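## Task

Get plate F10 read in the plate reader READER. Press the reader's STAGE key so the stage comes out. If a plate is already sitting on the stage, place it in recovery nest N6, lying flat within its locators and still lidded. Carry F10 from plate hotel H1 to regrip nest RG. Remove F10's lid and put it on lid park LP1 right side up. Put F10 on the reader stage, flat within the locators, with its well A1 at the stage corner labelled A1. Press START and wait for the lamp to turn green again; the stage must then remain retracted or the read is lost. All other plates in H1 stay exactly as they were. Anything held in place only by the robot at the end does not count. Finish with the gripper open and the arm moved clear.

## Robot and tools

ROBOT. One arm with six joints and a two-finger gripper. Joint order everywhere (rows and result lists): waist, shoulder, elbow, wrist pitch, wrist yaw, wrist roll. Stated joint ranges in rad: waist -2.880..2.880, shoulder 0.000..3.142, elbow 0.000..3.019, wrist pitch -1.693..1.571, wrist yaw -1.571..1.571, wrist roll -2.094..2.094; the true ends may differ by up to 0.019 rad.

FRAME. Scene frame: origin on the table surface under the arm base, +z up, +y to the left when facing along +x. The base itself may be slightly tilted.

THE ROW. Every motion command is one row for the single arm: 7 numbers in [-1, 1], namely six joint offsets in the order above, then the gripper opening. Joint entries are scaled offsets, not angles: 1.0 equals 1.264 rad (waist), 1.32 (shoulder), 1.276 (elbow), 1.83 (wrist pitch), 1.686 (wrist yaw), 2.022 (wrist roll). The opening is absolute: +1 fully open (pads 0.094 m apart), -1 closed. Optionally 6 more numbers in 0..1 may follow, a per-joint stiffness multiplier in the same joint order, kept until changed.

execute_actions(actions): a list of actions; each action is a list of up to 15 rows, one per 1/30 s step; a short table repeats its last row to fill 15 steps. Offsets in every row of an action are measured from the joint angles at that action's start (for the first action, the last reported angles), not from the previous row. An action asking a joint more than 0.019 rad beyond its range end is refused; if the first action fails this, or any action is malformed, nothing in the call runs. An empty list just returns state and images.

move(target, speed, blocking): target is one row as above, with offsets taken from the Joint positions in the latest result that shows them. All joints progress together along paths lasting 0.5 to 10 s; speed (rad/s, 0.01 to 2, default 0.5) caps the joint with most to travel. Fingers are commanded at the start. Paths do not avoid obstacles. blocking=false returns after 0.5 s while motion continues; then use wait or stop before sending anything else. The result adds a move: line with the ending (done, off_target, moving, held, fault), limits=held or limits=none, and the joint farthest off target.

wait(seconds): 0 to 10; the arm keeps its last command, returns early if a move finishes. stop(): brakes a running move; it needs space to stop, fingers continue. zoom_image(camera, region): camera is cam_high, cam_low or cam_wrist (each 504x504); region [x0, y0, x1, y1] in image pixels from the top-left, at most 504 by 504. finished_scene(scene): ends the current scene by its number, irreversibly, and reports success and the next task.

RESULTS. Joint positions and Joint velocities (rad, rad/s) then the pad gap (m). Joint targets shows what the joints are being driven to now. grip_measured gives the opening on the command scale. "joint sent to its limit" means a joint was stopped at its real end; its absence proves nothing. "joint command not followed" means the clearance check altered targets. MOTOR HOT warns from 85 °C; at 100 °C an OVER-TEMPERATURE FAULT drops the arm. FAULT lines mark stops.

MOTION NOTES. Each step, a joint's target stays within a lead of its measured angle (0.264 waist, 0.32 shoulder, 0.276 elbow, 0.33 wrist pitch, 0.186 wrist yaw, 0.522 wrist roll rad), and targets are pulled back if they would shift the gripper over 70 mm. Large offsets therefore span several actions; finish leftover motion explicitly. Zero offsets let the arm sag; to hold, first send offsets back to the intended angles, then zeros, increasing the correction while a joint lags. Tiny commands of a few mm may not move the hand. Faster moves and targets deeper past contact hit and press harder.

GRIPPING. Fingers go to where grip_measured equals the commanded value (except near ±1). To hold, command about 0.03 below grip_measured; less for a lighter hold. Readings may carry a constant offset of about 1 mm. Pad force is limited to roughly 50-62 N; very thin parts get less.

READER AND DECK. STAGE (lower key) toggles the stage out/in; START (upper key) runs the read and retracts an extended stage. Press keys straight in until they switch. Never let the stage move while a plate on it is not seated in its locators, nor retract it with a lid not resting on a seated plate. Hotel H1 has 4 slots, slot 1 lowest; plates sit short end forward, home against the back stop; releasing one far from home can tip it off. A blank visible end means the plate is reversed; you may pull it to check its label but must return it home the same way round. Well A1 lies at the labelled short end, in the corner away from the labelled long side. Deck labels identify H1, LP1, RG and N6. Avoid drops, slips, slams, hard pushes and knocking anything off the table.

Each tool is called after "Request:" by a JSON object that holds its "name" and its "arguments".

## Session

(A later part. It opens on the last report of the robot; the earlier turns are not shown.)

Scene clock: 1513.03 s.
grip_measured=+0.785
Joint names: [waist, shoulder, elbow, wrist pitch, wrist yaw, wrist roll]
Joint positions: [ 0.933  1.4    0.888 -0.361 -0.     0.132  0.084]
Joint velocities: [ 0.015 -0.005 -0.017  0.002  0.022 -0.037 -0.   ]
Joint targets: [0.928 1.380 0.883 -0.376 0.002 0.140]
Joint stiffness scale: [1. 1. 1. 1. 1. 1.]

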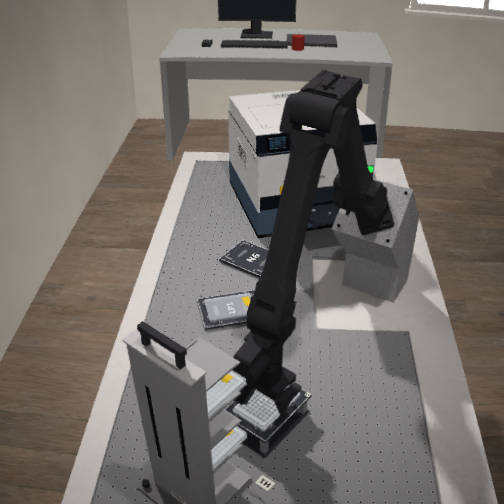

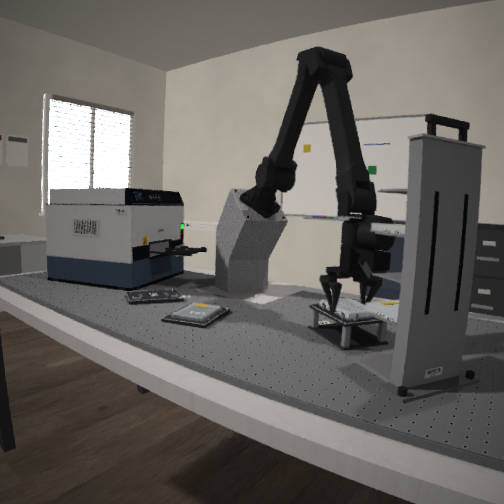

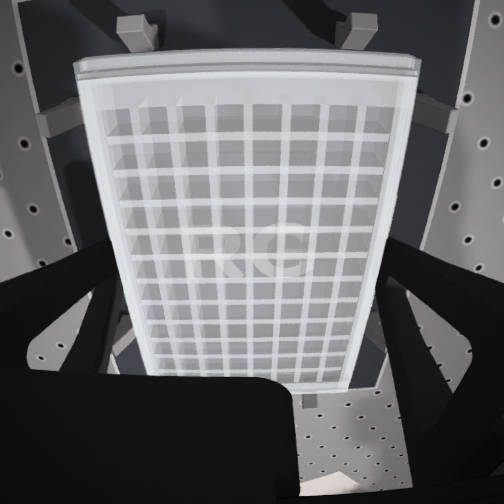

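Request:
{"name": "execute_actions", "arguments": {"actions": [[[-0.004,-0.0205,-0.0056,-0.0120,0.0,0.004,0.756],[-0.004,-0.0228,-0.0060,-0.0136,0.0,0.004,0.756],[-0.004,-0.0263,-0.0066,-0.0160,0.0,0.004,0.756],[-0.004,-0.0309,-0.0074,-0.0191,0.0,0.004,0.756],[-0.005,-0.0362,-0.0083,-0.0227,0.0,0.004,0.756],[-0.005,-0.0421,-0.0094,-0.0267,0.0,0.004,0.756],[-0.005,-0.0483,-0.0104,-0.0309,0.0,0.004,0.756],[-0.006,-0.0547,-0.0115,-0.0352,0.0,0.004,0.756],[-0.006,-0.0609,-0.0126,-0.0395,0.0,0.004,0.756],[-0.006,-0.0668,-0.0136,-0.0435,0.0,0.004,0.756],[-0.006,-0.0722,-0.0145,-0.0471,0.0,0.004,0.756],[-0.006,-0.0767,-0.0153,-0.0502,0.0,0.004,0.756],[-0.006,-0.0802,-0.0159,-0.0526,0.0,0.004,0.756],[-0.006,-0.0825,-0.0163,-0.0541,0.0,0.004,0.756],[-0.006,-0.0833,-0.0165,-0.0547,0.0,0.004,0.756]]]}}

Scene clock: 1579.23 s.
grip_measured=+0.785
Joint names: [waist, shoulder, elbow, wrist pitch, wrist yaw, wrist roll]
Joint positions: [ 0.933  1.315  0.872 -0.437 -0.     0.132  0.084]
Joint velocities: [-0.005 -0.161  0.002 -0.081  0.066  0.007  0.001]
Joint targets: [0.925 1.291 0.866 -0.461 -0.000 0.140]
Joint stiffness scale: [1. 1. 1. 1. 1. 1.]

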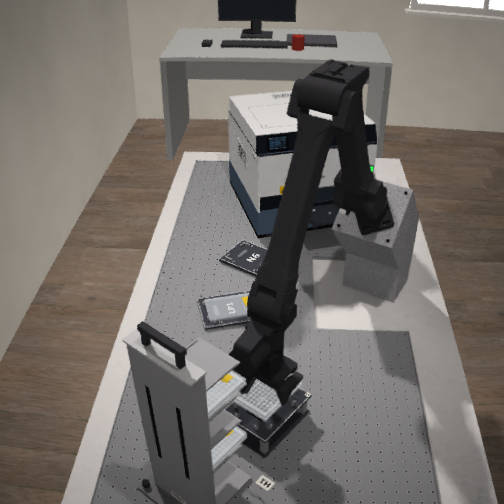

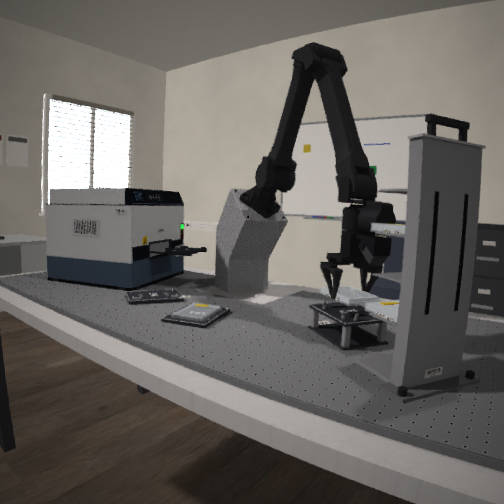

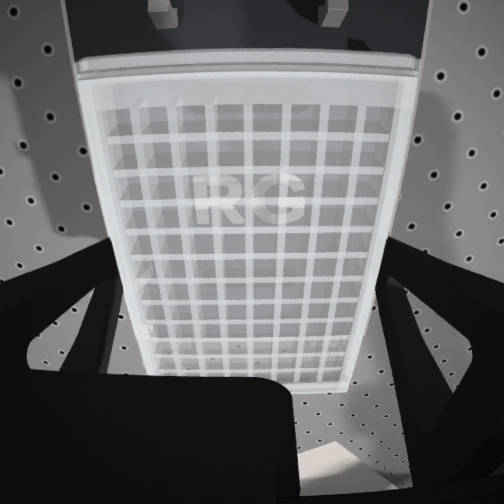

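Request:
{"name": "move", "arguments": {"target": [-0.9438,0.0341,-0.2398,-0.0563,-0.376,0.4342,0.756], "speed": 1.15}}

Scene clock: 1591.67 s.
grip_measured=+0.786
Joint names: [waist, shoulder, elbow, wrist pitch, wrist yaw, wrist roll]
Joint positions: [-0.264  1.342  0.568 -0.523 -0.63   0.999  0.084]
Joint velocities: [-0.015  0.005  0.002 -0.012  0.022  0.007 -0.   ]
Joint targets: [-0.260 1.360 0.566 -0.540 -0.634 1.010]
Joint stiffness scale: [1. 1. 1. 1. 1. 1.]
move: done; limits=none; farthest joint: the shoulder, 0.018 radians from its target (0.054 radians at the start)

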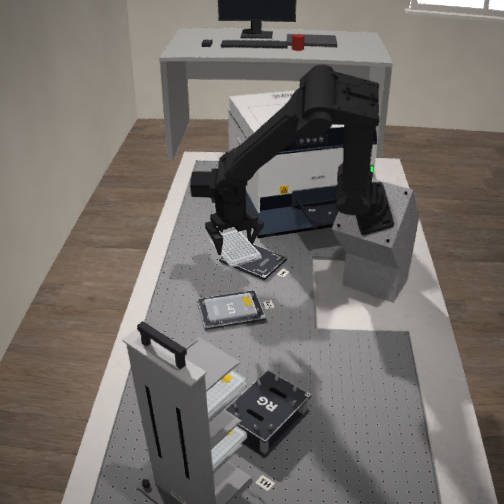

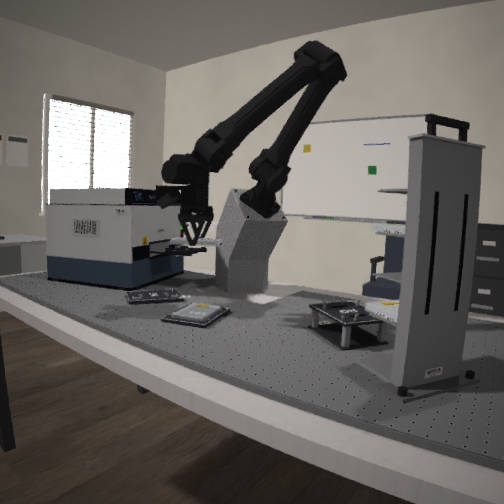

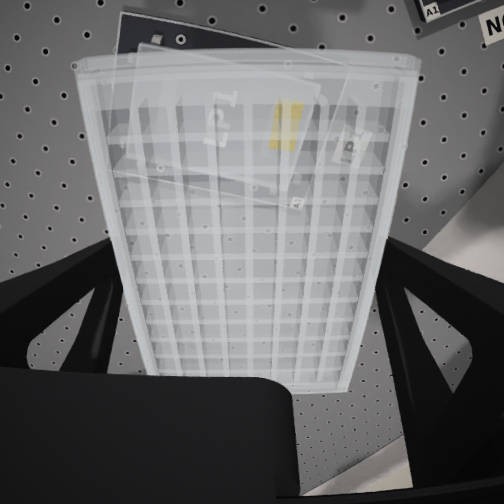

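Request:
{"name": "move", "arguments": {"target": [-0.8339,0.7655,0.0768,0.0872,0.0877,0.2538,0.756], "speed": 1.05}}

Scene clock: 1607.87 s.
grip_measured=+0.786
Joint names: [waist, shoulder, elbow, wrist pitch, wrist yaw, wrist roll]
Joint positions: [-1.327  2.354  0.648 -0.383 -0.483  1.501  0.084]
Joint velocities: [ 0.005 -0.015 -0.012  0.002 -0.037 -0.007 -0.001]
Joint targets: [-1.318 2.352 0.666 -0.364 -0.482 1.512]
Joint stiffness scale: [1. 1. 1. 1. 1. 1.]
move: done; limits=none; farthest joint: the wrist pitch, 0.019 radians from its target (0.160 radians at the start)

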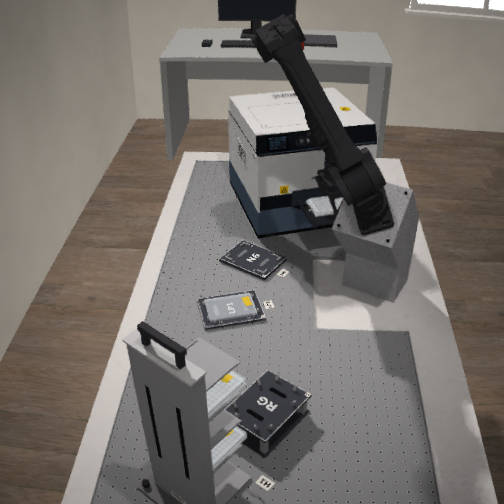

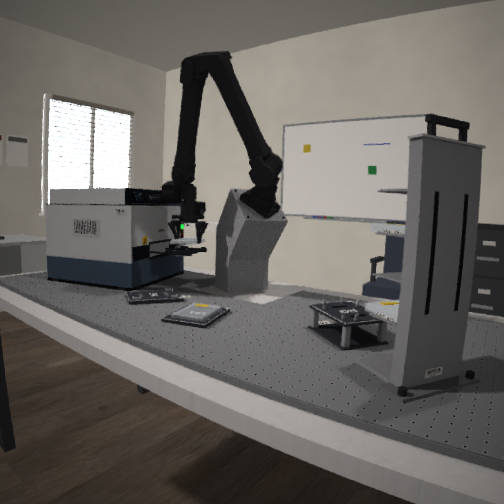

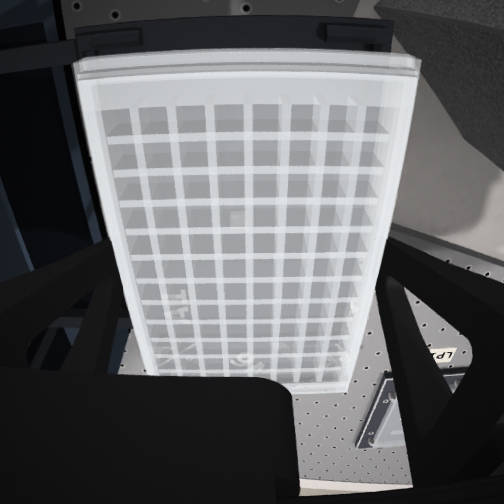

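Request:
{"name": "zoom_image", "arguments": {"camera": "cam_wrist", "region": [60, 5, 160, 85]}}

Request:
{"name": "zoom_image", "arguments": {"camera": "cam_wrist", "region": [315, 5, 430, 85]}}

Request:
{"name": "zoom_image", "arguments": {"camera": "cam_wrist", "region": [200, 180, 280, 260]}}

Region (60, 5, 160, 85) of cam_wrist's 504x504 image, scaled by 5.040, with more detail than that image has; it fills the top 403 rows of this view, and the rest is white.

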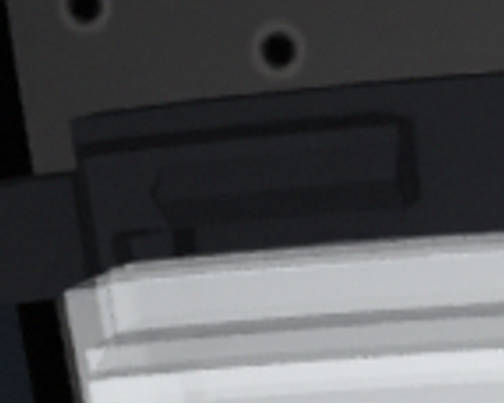

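Region (315, 5, 430, 85) of cam_wrist's 504x504 image, scaled by 4.383, with more detail than that image has; it fills the top 351 rows of this view, and the rest is white.

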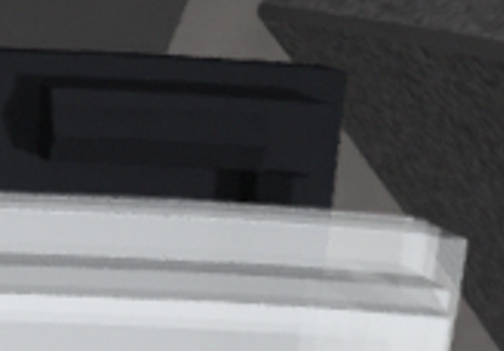

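Region (200, 180, 280, 260) of cam_wrist's 504x504 image, scaled by 6.300, with more detail than that image has.

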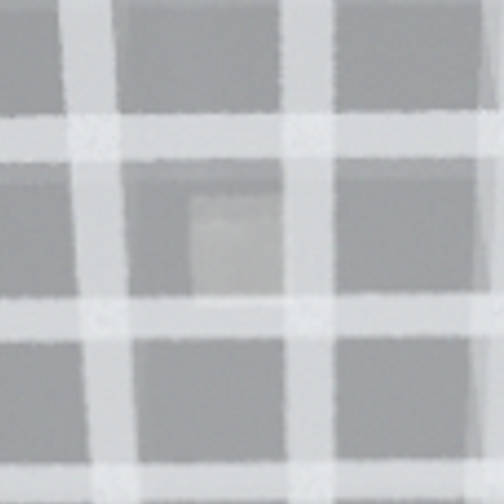

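Request:
{"name": "zoom_image", "arguments": {"camera": "cam_wrist", "region": [210, 80, 290, 160]}}

Request:
{"name": "zoom_image", "arguments": {"camera": "cam_wrist", "region": [210, 310, 370, 400]}}

Request:
{"name": "zoom_image", "arguments": {"camera": "cam_wrist", "region": [100, 270, 230, 385]}}

Region (210, 80, 290, 160) of cam_wrist's 504x504 image, scaled by 6.300, with more detail than that image has.

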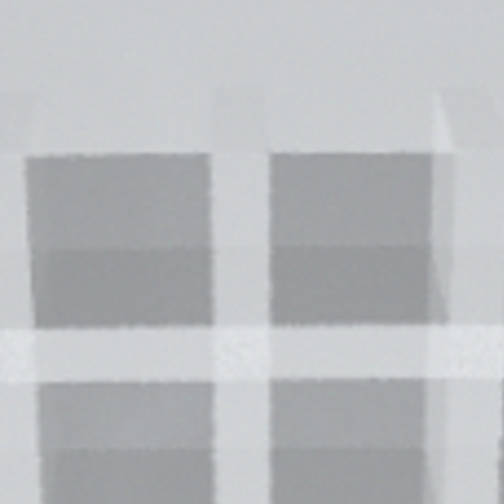

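Region (210, 310, 370, 400) of cam_wrist's 504x504 image, scaled by 3.150, with more detail than that image has; it fills the top 284 rows of this view, and the rest is white.

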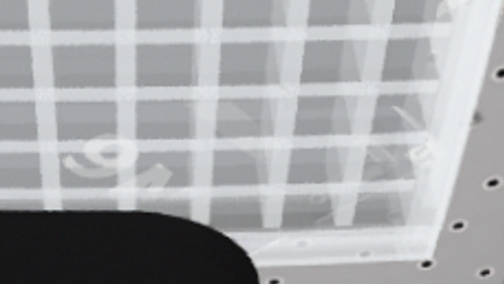

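Region (100, 270, 230, 385) of cam_wrist's 504x504 image, scaled by 3.877, with more detail than that image has; it fills the top 446 rows of this view, and the rest is white.

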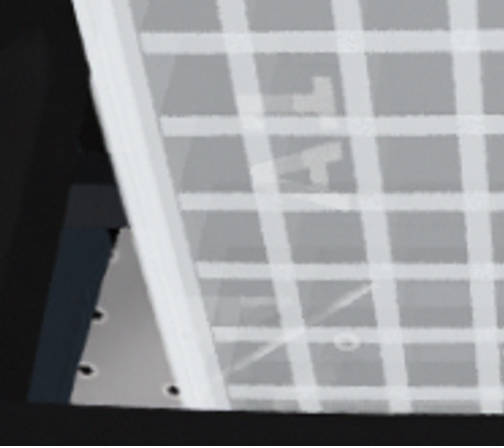

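Request:
{"name": "execute_actions", "arguments": {"actions": []}}

Scene clock: 1672.13 s.
grip_measured=+0.786
Joint names: [waist, shoulder, elbow, wrist pitch, wrist yaw, wrist roll]
Joint positions: [-1.327  2.354  0.648 -0.383 -0.483  1.501  0.084]
Joint velocities: [-0.015  0.005 -0.002 -0.002  0.066 -0.022  0.   ]
Joint targets: [-1.318 2.352 0.666 -0.364 -0.482 1.512]
Joint stiffness scale: [1. 1. 1. 1. 1. 1.]

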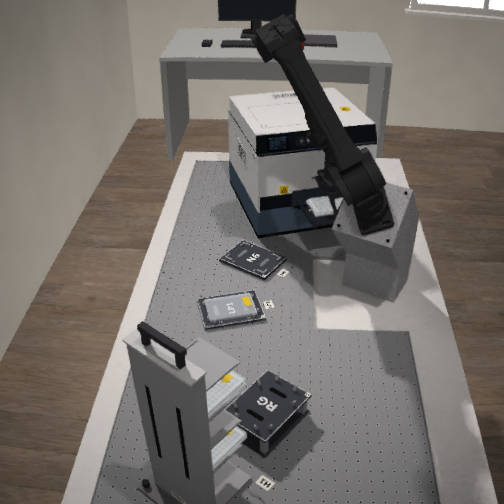

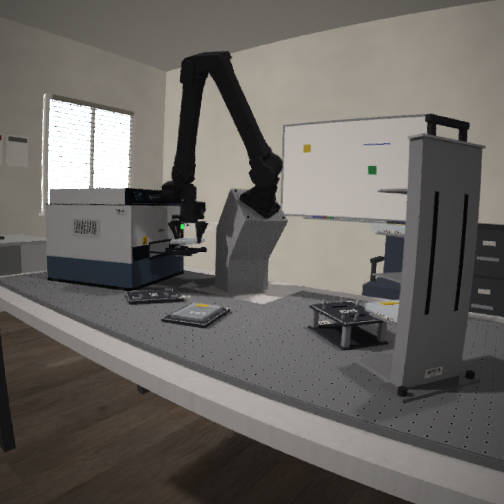

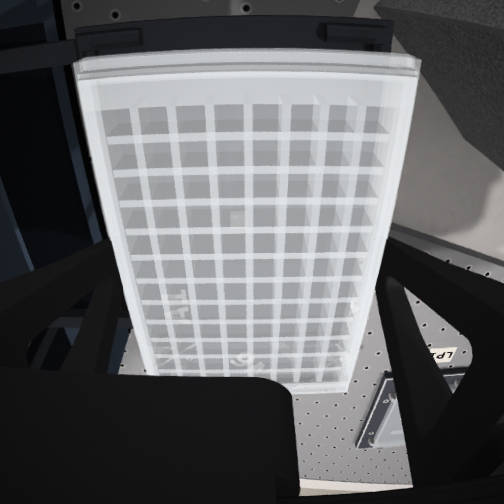

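Request:
{"name": "execute_actions", "arguments": {"actions": [[[0.00913,0.012,0.01496,0.01134,-0.00249,0.00569,0.756],[0.01033,0.02191,0.01515,0.01249,-0.00283,0.0064,0.756],[0.01215,0.02358,0.01544,0.01426,-0.00334,0.00748,0.756],[0.01447,0.02573,0.01581,0.01655,-0.00401,0.00885,0.756],[0.01713,0.02825,0.01625,0.01923,-0.0048,0.01042,0.756],[0.02,0.03104,0.01674,0.0222,-0.00567,0.01211,0.756],[0.02295,0.03399,0.01725,0.02534,-0.00659,0.01385,0.756],[0.02582,0.03699,0.01778,0.02854,-0.00752,0.01554,0.756],[0.02848,0.03994,0.01829,0.03168,-0.00844,0.01712,0.756],[0.0308,0.04273,0.01878,0.03465,-0.00931,0.01848,0.756],[0.03262,0.04525,0.01922,0.03733,-0.0101,0.01956,0.756],[0.03382,0.0474,0.01959,0.03962,-0.01077,0.02027,0.756],[0.03425,0.04907,0.01988,0.04139,-0.01128,0.02052,0.756],[0.03425,0.05015,0.02007,0.04254,-0.01162,0.02052,0.756],[0.03425,0.05053,0.02014,0.04295,-0.01174,0.02052,0.756]]]}}

Scene clock: 1742.60 s.
grip_measured=+0.786
Joint names: [waist, shoulder, elbow, wrist pitch, wrist yaw, wrist roll]
Joint positions: [-1.298  2.397  0.653 -0.328 -0.499  1.527  0.084]
Joint velocities: [ 0.034  0.063  0.007  0.085  0.022 -0.066 -0.001]
Joint targets: [-1.283 2.421 0.673 -0.304 -0.503 1.543]
Joint stiffness scale: [1. 1. 1. 1. 1. 1.]

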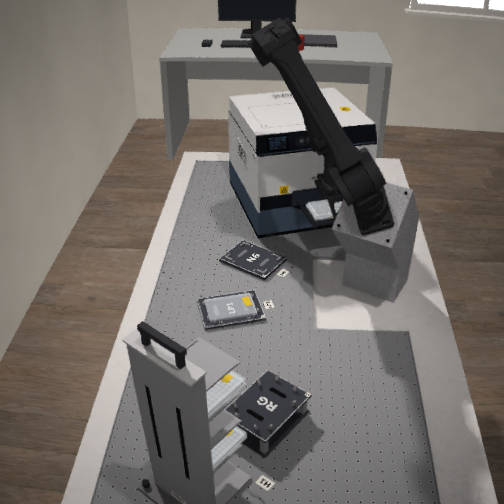

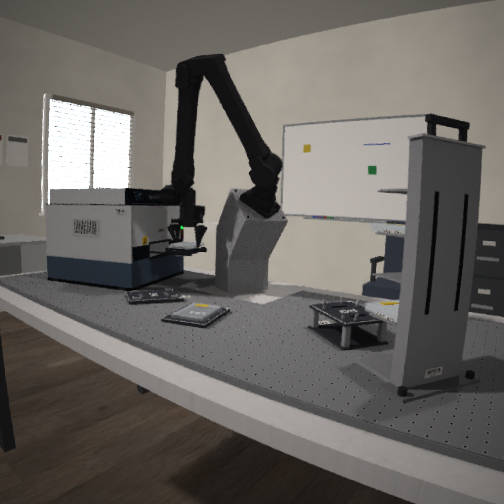

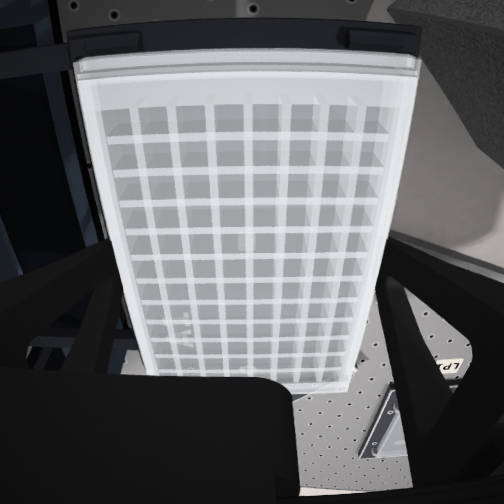

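Request:
{"name": "execute_actions", "arguments": {"actions": []}}

Request:
{"name": "zoom_image", "arguments": {"camera": "cam_wrist", "region": [50, 10, 170, 90]}}

Request:
{"name": "zoom_image", "arguments": {"camera": "cam_wrist", "region": [320, 10, 440, 90]}}

Request:
{"name": "zoom_image", "arguments": {"camera": "cam_wrist", "region": [210, 210, 290, 280]}}

Scene clock: 1746.57 s.
grip_measured=+0.786
Joint names: [waist, shoulder, elbow, wrist pitch, wrist yaw, wrist roll]
Joint positions: [-1.298  2.399  0.654 -0.324 -0.499  1.532  0.084]
Joint velocities: [-0.015  0.005 -0.027  0.002 -0.007  0.022  0.   ]
Joint targets: [-1.283 2.421 0.673 -0.304 -0.503 1.543]
Joint stiffness scale: [1. 1. 1. 1. 1. 1.]

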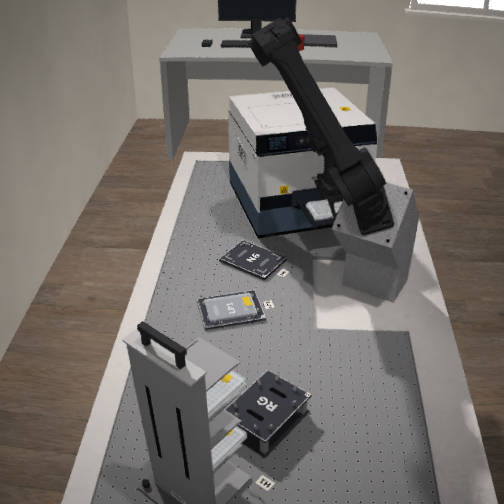

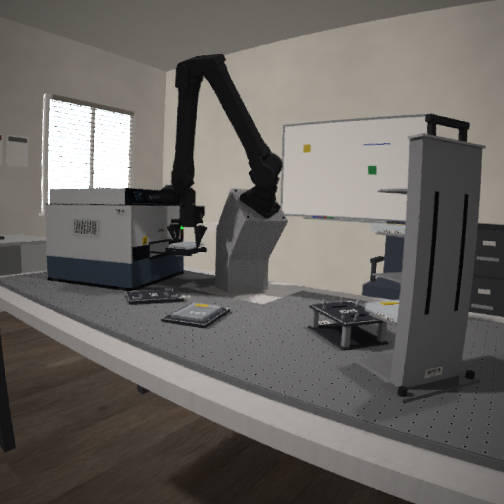

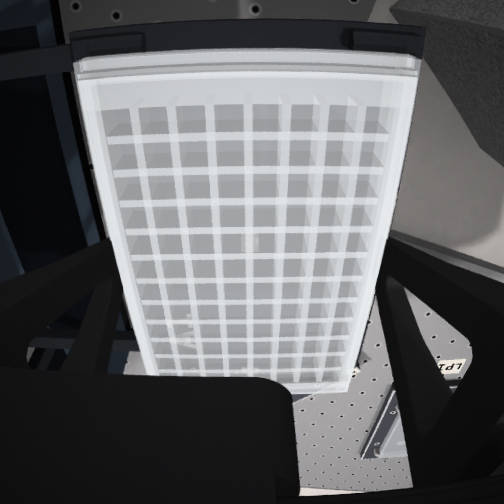

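Region (50, 10, 170, 90) of cam_wrist's 504x504 image, scaled by 4.200, with more detail than that image has.

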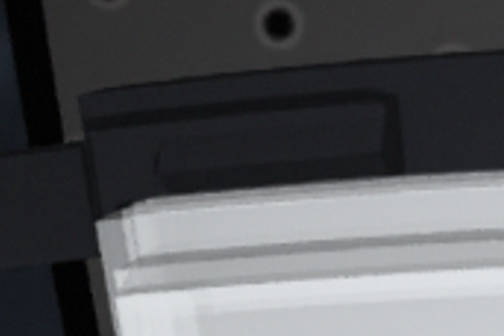

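Region (320, 10, 440, 90) of cam_wrist's 504x504 image, scaled by 4.200, with more detail than that image has.

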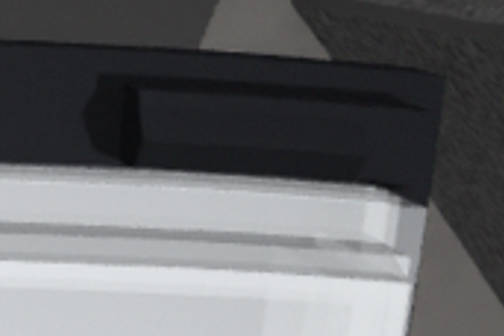

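Region (210, 210, 290, 280) of cam_wrist's 504x504 image, scaled by 6.300, with more detail than that image has; it fills the top 441 rows of this view, and the rest is white.

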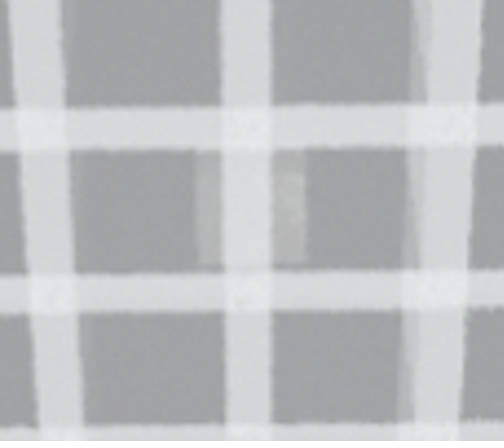

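Request:
{"name": "execute_actions", "arguments": {"actions": [[[0.01286,0.02064,0.015,0.01117,-0.00244,0.0056,0.756],[0.01449,0.02119,0.015,0.01185,-0.00265,0.00603,0.756],[0.01646,0.02203,0.015,0.01289,-0.00297,0.00669,0.756],[0.01852,0.02312,0.015,0.01424,-0.00339,0.00753,0.756],[0.02039,0.0244,0.015,0.01582,-0.00388,0.00849,0.756],[0.022,0.02581,0.015,0.01757,-0.00442,0.00953,0.756],[0.02365,0.02731,0.015,0.01941,-0.00499,0.0106,0.756],[0.02526,0.02883,0.015,0.0213,-0.00556,0.01164,0.756],[0.02675,0.03032,0.015,0.02314,-0.00613,0.0126,0.756],[0.02805,0.03173,0.015,0.02489,-0.00667,0.01344,0.756],[0.02907,0.03301,0.015,0.02647,-0.00716,0.0141,0.756],[0.02975,0.0341,0.015,0.02782,-0.00758,0.01453,0.756],[0.02998,0.03494,0.015,0.02886,-0.0079,0.01469,0.756],[0.02998,0.03549,0.015,0.02954,-0.00811,0.01469,0.756],[0.02998,0.03568,0.015,0.02978,-0.00818,0.01469,0.756]]]}}

Scene clock: 1807.37 s.
grip_measured=+0.786
Joint names: [waist, shoulder, elbow, wrist pitch, wrist yaw, wrist roll]
Joint positions: [-1.276  2.422  0.654 -0.292 -0.508  1.548  0.084]
Joint velocities: [-0.015  0.024 -0.017  0.037 -0.037 -0.051  0.   ]
Joint targets: [-1.260 2.446 0.673 -0.269 -0.512 1.562]
Joint stiffness scale: [1. 1. 1. 1. 1. 1.]

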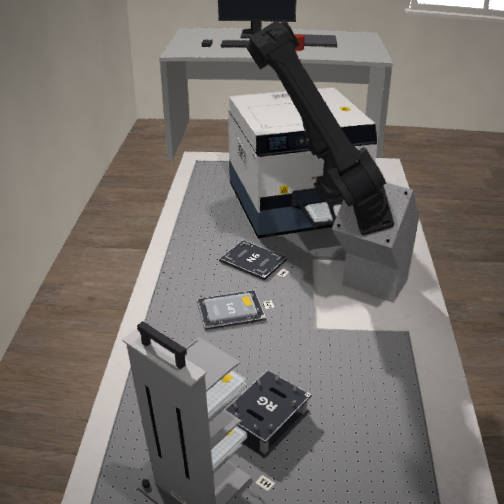

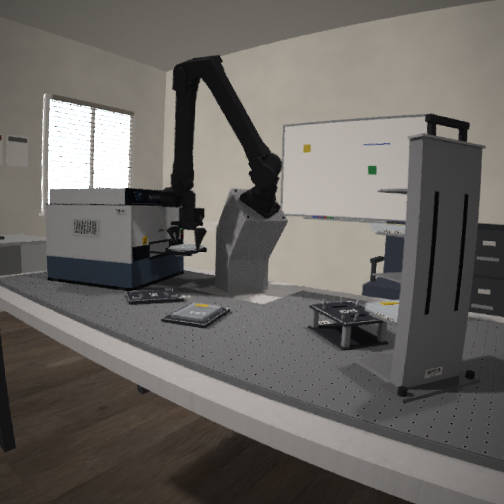

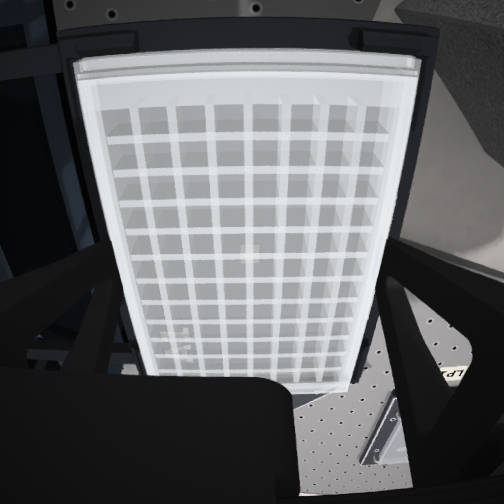

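Request:
{"name": "execute_actions", "arguments": {"actions": []}}

Request:
{"name": "zoom_image", "arguments": {"camera": "cam_wrist", "region": [40, 10, 160, 90]}}

Request:
{"name": "zoom_image", "arguments": {"camera": "cam_wrist", "region": [340, 10, 460, 90]}}

Request:
{"name": "zoom_image", "arguments": {"camera": "cam_wrist", "region": [210, 220, 290, 290]}}

Scene clock: 1812.30 s.
grip_measured=+0.786
Joint names: [waist, shoulder, elbow, wrist pitch, wrist yaw, wrist roll]
Joint positions: [-1.276  2.423  0.654 -0.29  -0.508  1.55   0.084]
Joint velocities: [ 0.015 -0.005 -0.012  0.012  0.007  0.007 -0.001]
Joint targets: [-1.260 2.446 0.673 -0.269 -0.512 1.562]
Joint stiffness scale: [1. 1. 1. 1. 1. 1.]

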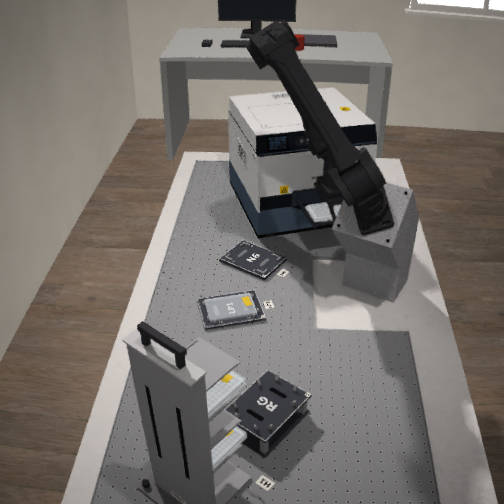

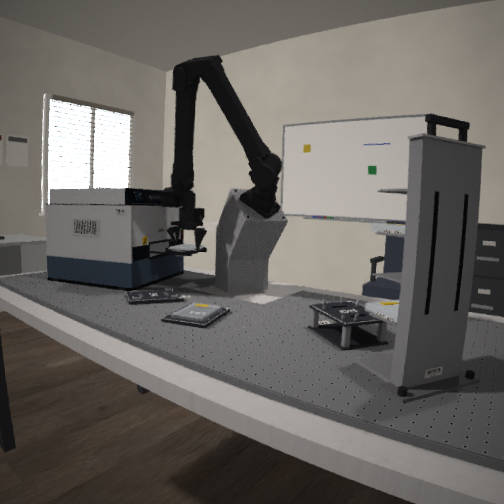

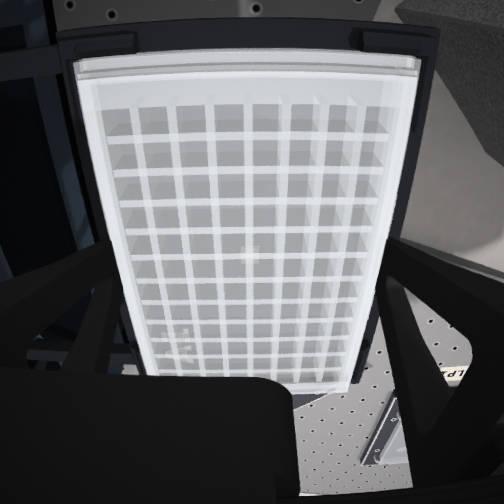

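Region (40, 10, 160, 90) of cam_wrist's 504x504 image, scaled by 4.200, with more detail than that image has.

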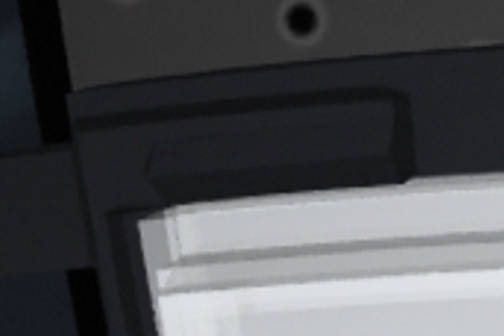

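Region (340, 10, 460, 90) of cam_wrist's 504x504 image, scaled by 4.200, with more detail than that image has.

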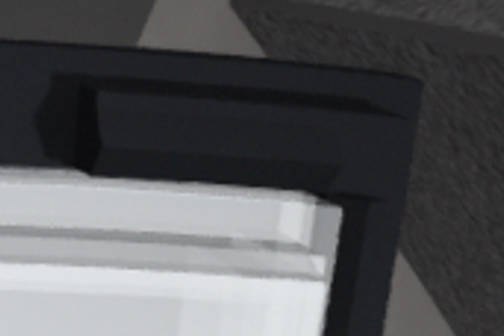

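Region (210, 220, 290, 290) of cam_wrist's 504x504 image, scaled by 6.300, with more detail than that image has; it fills the top 441 rows of this view, and the rest is white.

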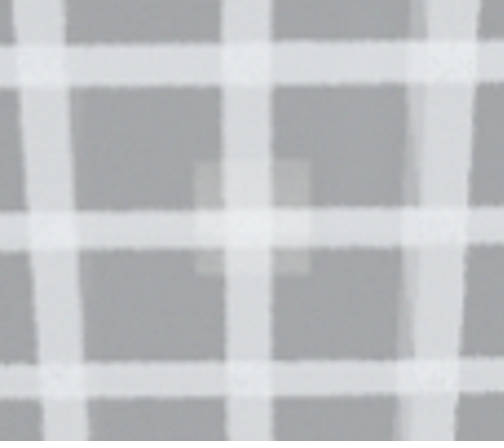

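Request:
{"name": "execute_actions", "arguments": {"actions": [[[0.00949,0.01136,0.0135,0.0082,-0.00178,0.00396,0.762],[0.00633,0.00379,0.012,0.00437,-0.00119,0.00198,0.772],[0.00316,-0.00379,0.0105,0,-0.00059,0,0.782],[0,-0.00985,0.0095,-0.00383,0.00059,-0.00148,0.795],[-0.00237,-0.01439,0.0086,-0.00656,0.00119,-0.00297,0.815],[-0.00396,-0.01818,0.0086,-0.00874,0.00178,-0.00396,0.85],[-0.00602,-0.02186,0.0086,-0.01157,0.00254,-0.00621,0.89],[-0.00744,-0.02375,0.0086,-0.01345,0.00303,-0.00739,0.93],[-0.0097,-0.02616,0.0086,-0.01644,0.00381,-0.00909,0.95],[-0.01271,-0.02963,0.0086,-0.02042,0.00485,-0.01125,0.95],[-0.0164,-0.03417,0.0086,-0.02531,0.00613,-0.01381,0.95],[-0.02068,-0.0395,0.0086,-0.03097,0.0076,-0.01672,0.95],[-0.02544,-0.04547,0.0086,-0.03727,0.00925,-0.01993,0.95],[-0.03065,-0.05242,0.0086,-0.04417,0.01105,-0.02338,0.95],[-0.03617,-0.05977,0.0086,-0.05148,0.01295,-0.02702,0.95]],[[-0.0202,-0.03893,0.011,-0.03211,0.007,-0.013,0.95],[-0.02557,-0.04654,0.0133,-0.03988,0.008,-0.015,0.95],[-0.03101,-0.05424,0.0157,-0.04775,0.0085,-0.016,0.95],[-0.03646,-0.06195,0.0172,-0.05561,0.0085,-0.016,0.9],[-0.04183,-0.06955,0.0188,-0.06338,0.0085,-0.016,0.75],[-0.04706,-0.07695,0.0196,-0.07093,0.0085,-0.016,0.55],[-0.05203,-0.084,0.0204,-0.07813,0.0085,-0.016,0.3],[-0.05673,-0.09065,0.0212,-0.08492,0.0085,-0.016,0.05],[-0.06104,-0.09675,0.0219,-0.09115,0.0085,-0.016,-0.2],[-0.06489,-0.10219,0.0227,-0.0967,0.0085,-0.016,-0.45],[-0.06822,-0.10691,0.0235,-0.10152,0.0085,-0.016,-0.65],[-0.07093,-0.11074,0.0235,-0.10543,0.0085,-0.016,-0.8],[-0.07297,-0.11363,0.0243,-0.10838,0.0085,-0.016,-0.92],[-0.07425,-0.11544,0.0243,-0.11023,0.0085,-0.016,-1],[-0.07468,-0.11606,0.0243,-0.11086,0.0085,-0.016,-1]]]}}

Scene clock: 1933.30 s.
grip_measured=-0.979
Joint names: [waist, shoulder, elbow, wrist pitch, wrist yaw, wrist roll]
Joint positions: [-1.372  2.248  0.662 -0.52  -0.484  1.506  0.001]
Joint velocities: [-0.063 -0.093 -0.012 -0.125  0.066 -0.051 -0.017]
Joint targets: [-1.385 2.232 0.685 -0.546 -0.479 1.495]
Joint stiffness scale: [1. 1. 1. 1. 1. 1.]

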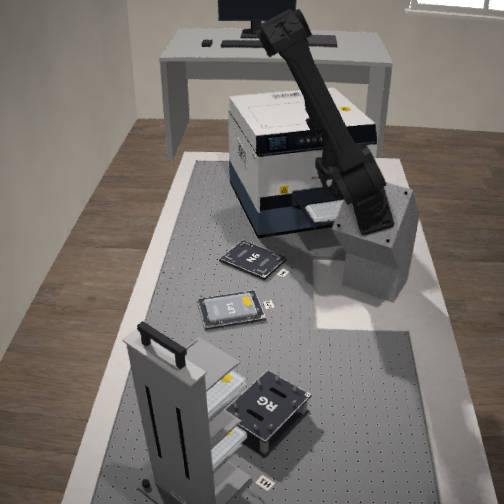

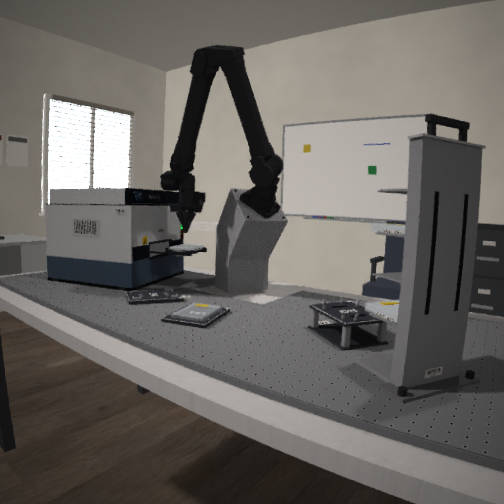

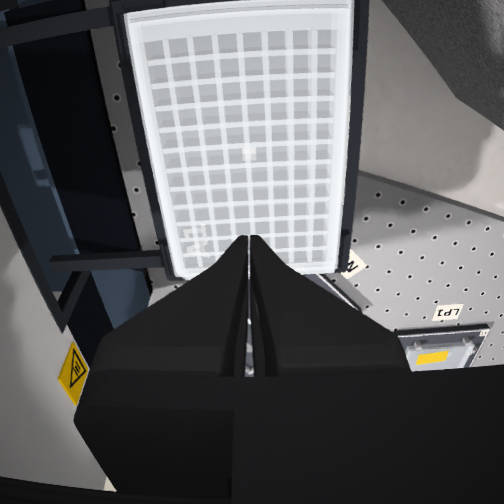

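Request:
{"name": "execute_actions", "arguments": {"actions": []}}

Request:
{"name": "zoom_image", "arguments": {"camera": "cam_wrist", "region": [140, 200, 240, 290]}}

Request:
{"name": "zoom_image", "arguments": {"camera": "cam_wrist", "region": [280, 200, 380, 290]}}

Request:
{"name": "zoom_image", "arguments": {"camera": "cam_low", "region": [140, 215, 220, 270]}}

Request:
{"name": "zoom_image", "arguments": {"camera": "cam_high", "region": [290, 180, 360, 240]}}

Scene clock: 1939.57 s.
grip_measured=-0.988
Joint names: [waist, shoulder, elbow, wrist pitch, wrist yaw, wrist roll]
Joint positions: [-1.374  2.245  0.662 -0.527 -0.483  1.505  0.001]
Joint velocities: [-0.005  0.005  0.022 -0.017  0.007 -0.022 -0.001]
Joint targets: [-1.385 2.232 0.685 -0.546 -0.479 1.494]
Joint stiffness scale: [1. 1. 1. 1. 1. 1.]

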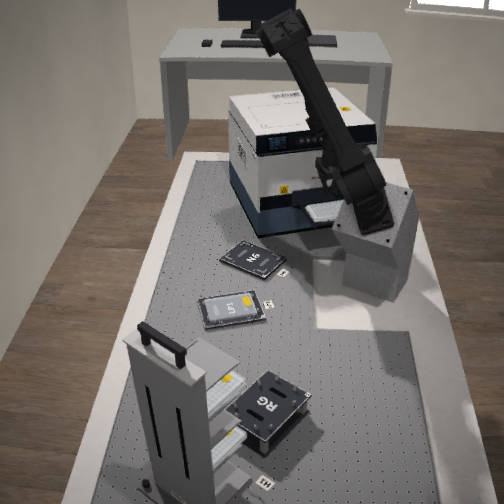

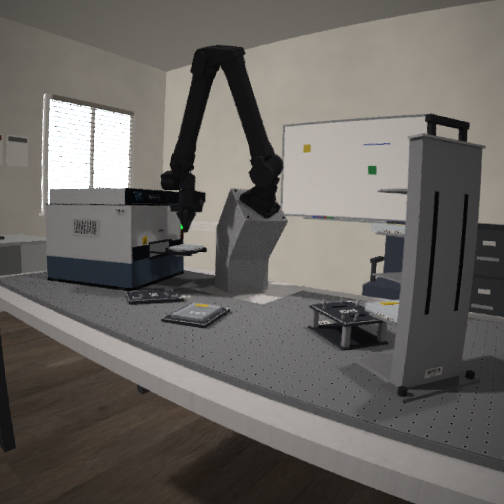

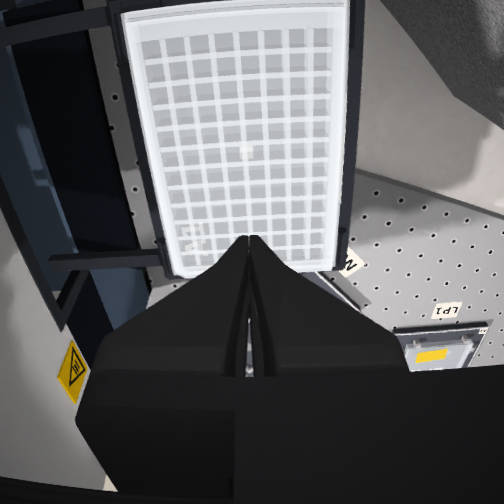

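Region (140, 200, 240, 290) of cam_wrist's 504x504 image, scaled by 5.040, with more detail than that image has; it fills the top 454 rows of this view, and the rest is white.

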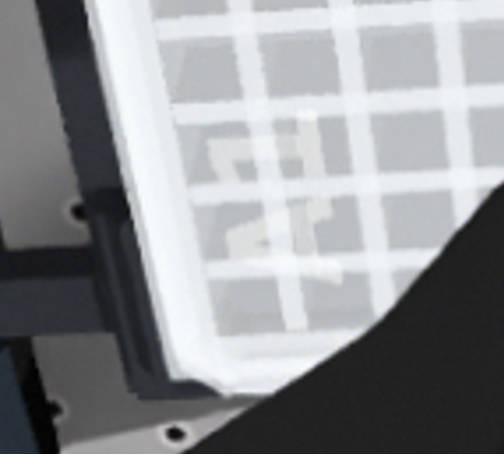

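Region (280, 200, 380, 290) of cam_wrist's 504x504 image, scaled by 5.040, with more detail than that image has; it fills the top 454 rows of this view, and the rest is white.

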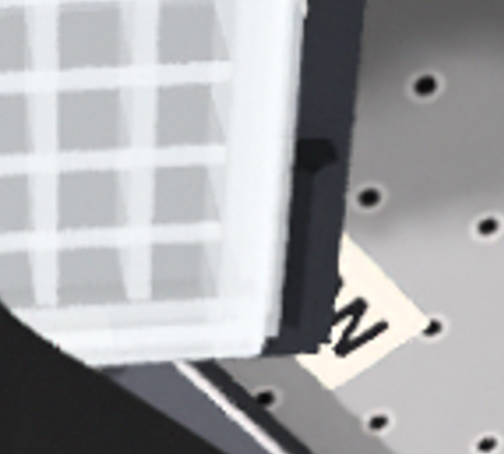

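Region (140, 215, 220, 270) of cam_low's 504x504 image, scaled by 6.300, with more detail than that image has; it fills the top 346 rows of this view, and the rest is white.

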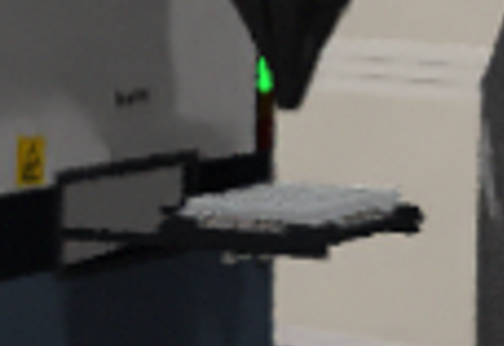

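Region (290, 180, 360, 240) of cam_high's 504x504 image, scaled by 7.200, with more detail than that image has; it fills the top 432 rows of this view, and the rest is white.

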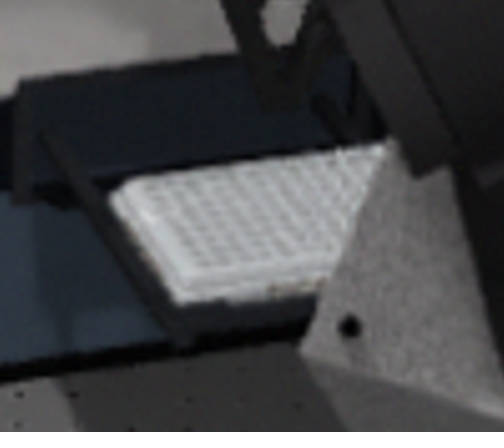

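Request:
{"name": "move", "arguments": {"target": [-0.5744, 0.5258, 0.0729, 0.5973, -0.1311, 0.2745, -1], "speed": 1.5}}

Scene clock: 1969.90 s.
grip_measured=-0.988
Joint names: [waist, shoulder, elbow, wrist pitch, wrist yaw, wrist roll]
Joint positions: [-2.103  2.925  0.742  0.539 -0.7    2.049  0.001]
Joint velocities: [-0.005  0.005 -0.012 -0.007  0.007  0.095  0.   ]
Joint targets: [-2.100 2.939 0.755 0.566 -0.705 2.060]
Joint stiffness scale: [1. 1. 1. 1. 1. 1.]
move: off_target; limits=none; farthest joint: the wrist pitch, 0.027 radians from its target (1.093 radians at the start)

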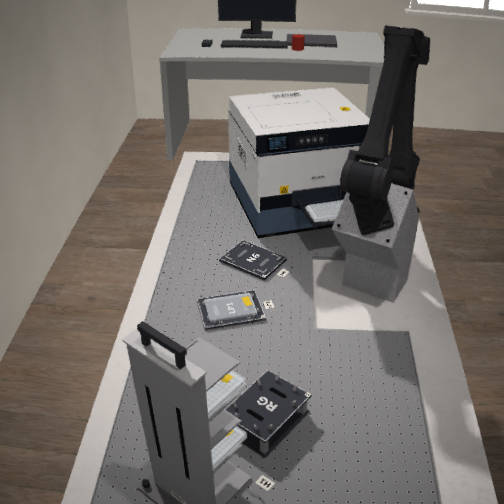

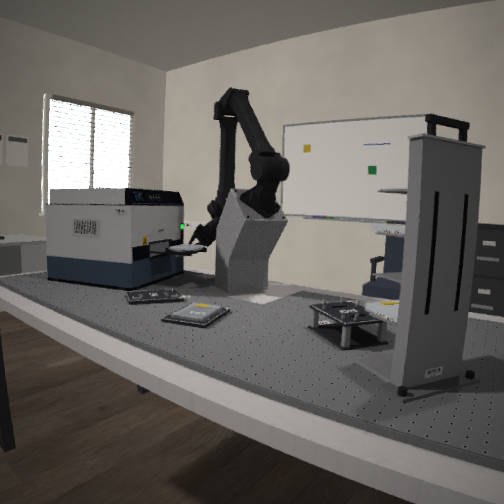

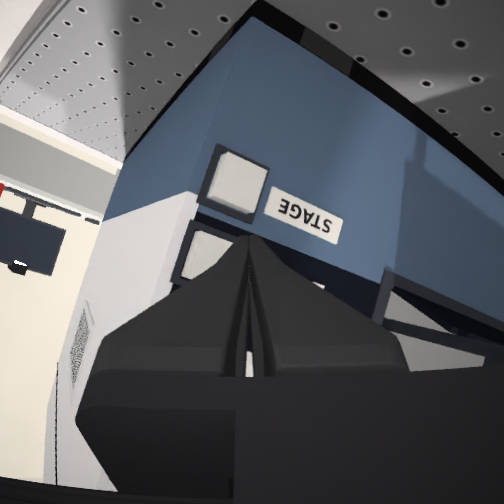

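Request:
{"name": "zoom_image", "arguments": {"camera": "cam_wrist", "region": [160, 130, 300, 300]}}

Request:
{"name": "zoom_image", "arguments": {"camera": "cam_high", "region": [290, 180, 360, 240]}}

Region (160, 130, 300, 300) of cam_wrist's 504x504 image, scaled by 2.965, with more detail than that image has; it fills the left 415 columns of this view, and the rest is white.

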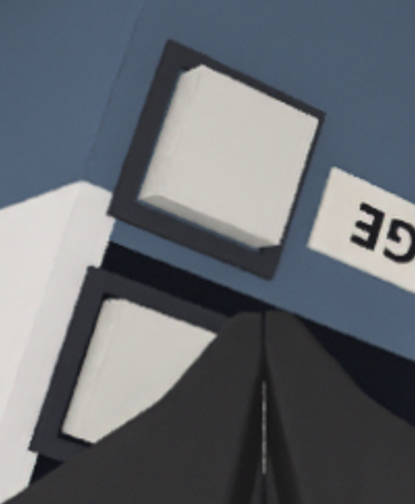

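Region (290, 180, 360, 240) of cam_high's 504x504 image, scaled by 7.200, with more detail than that image has; it fills the top 432 rows of this view, and the rest is white.

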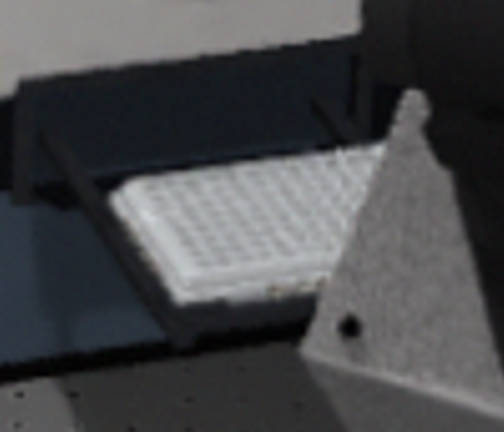

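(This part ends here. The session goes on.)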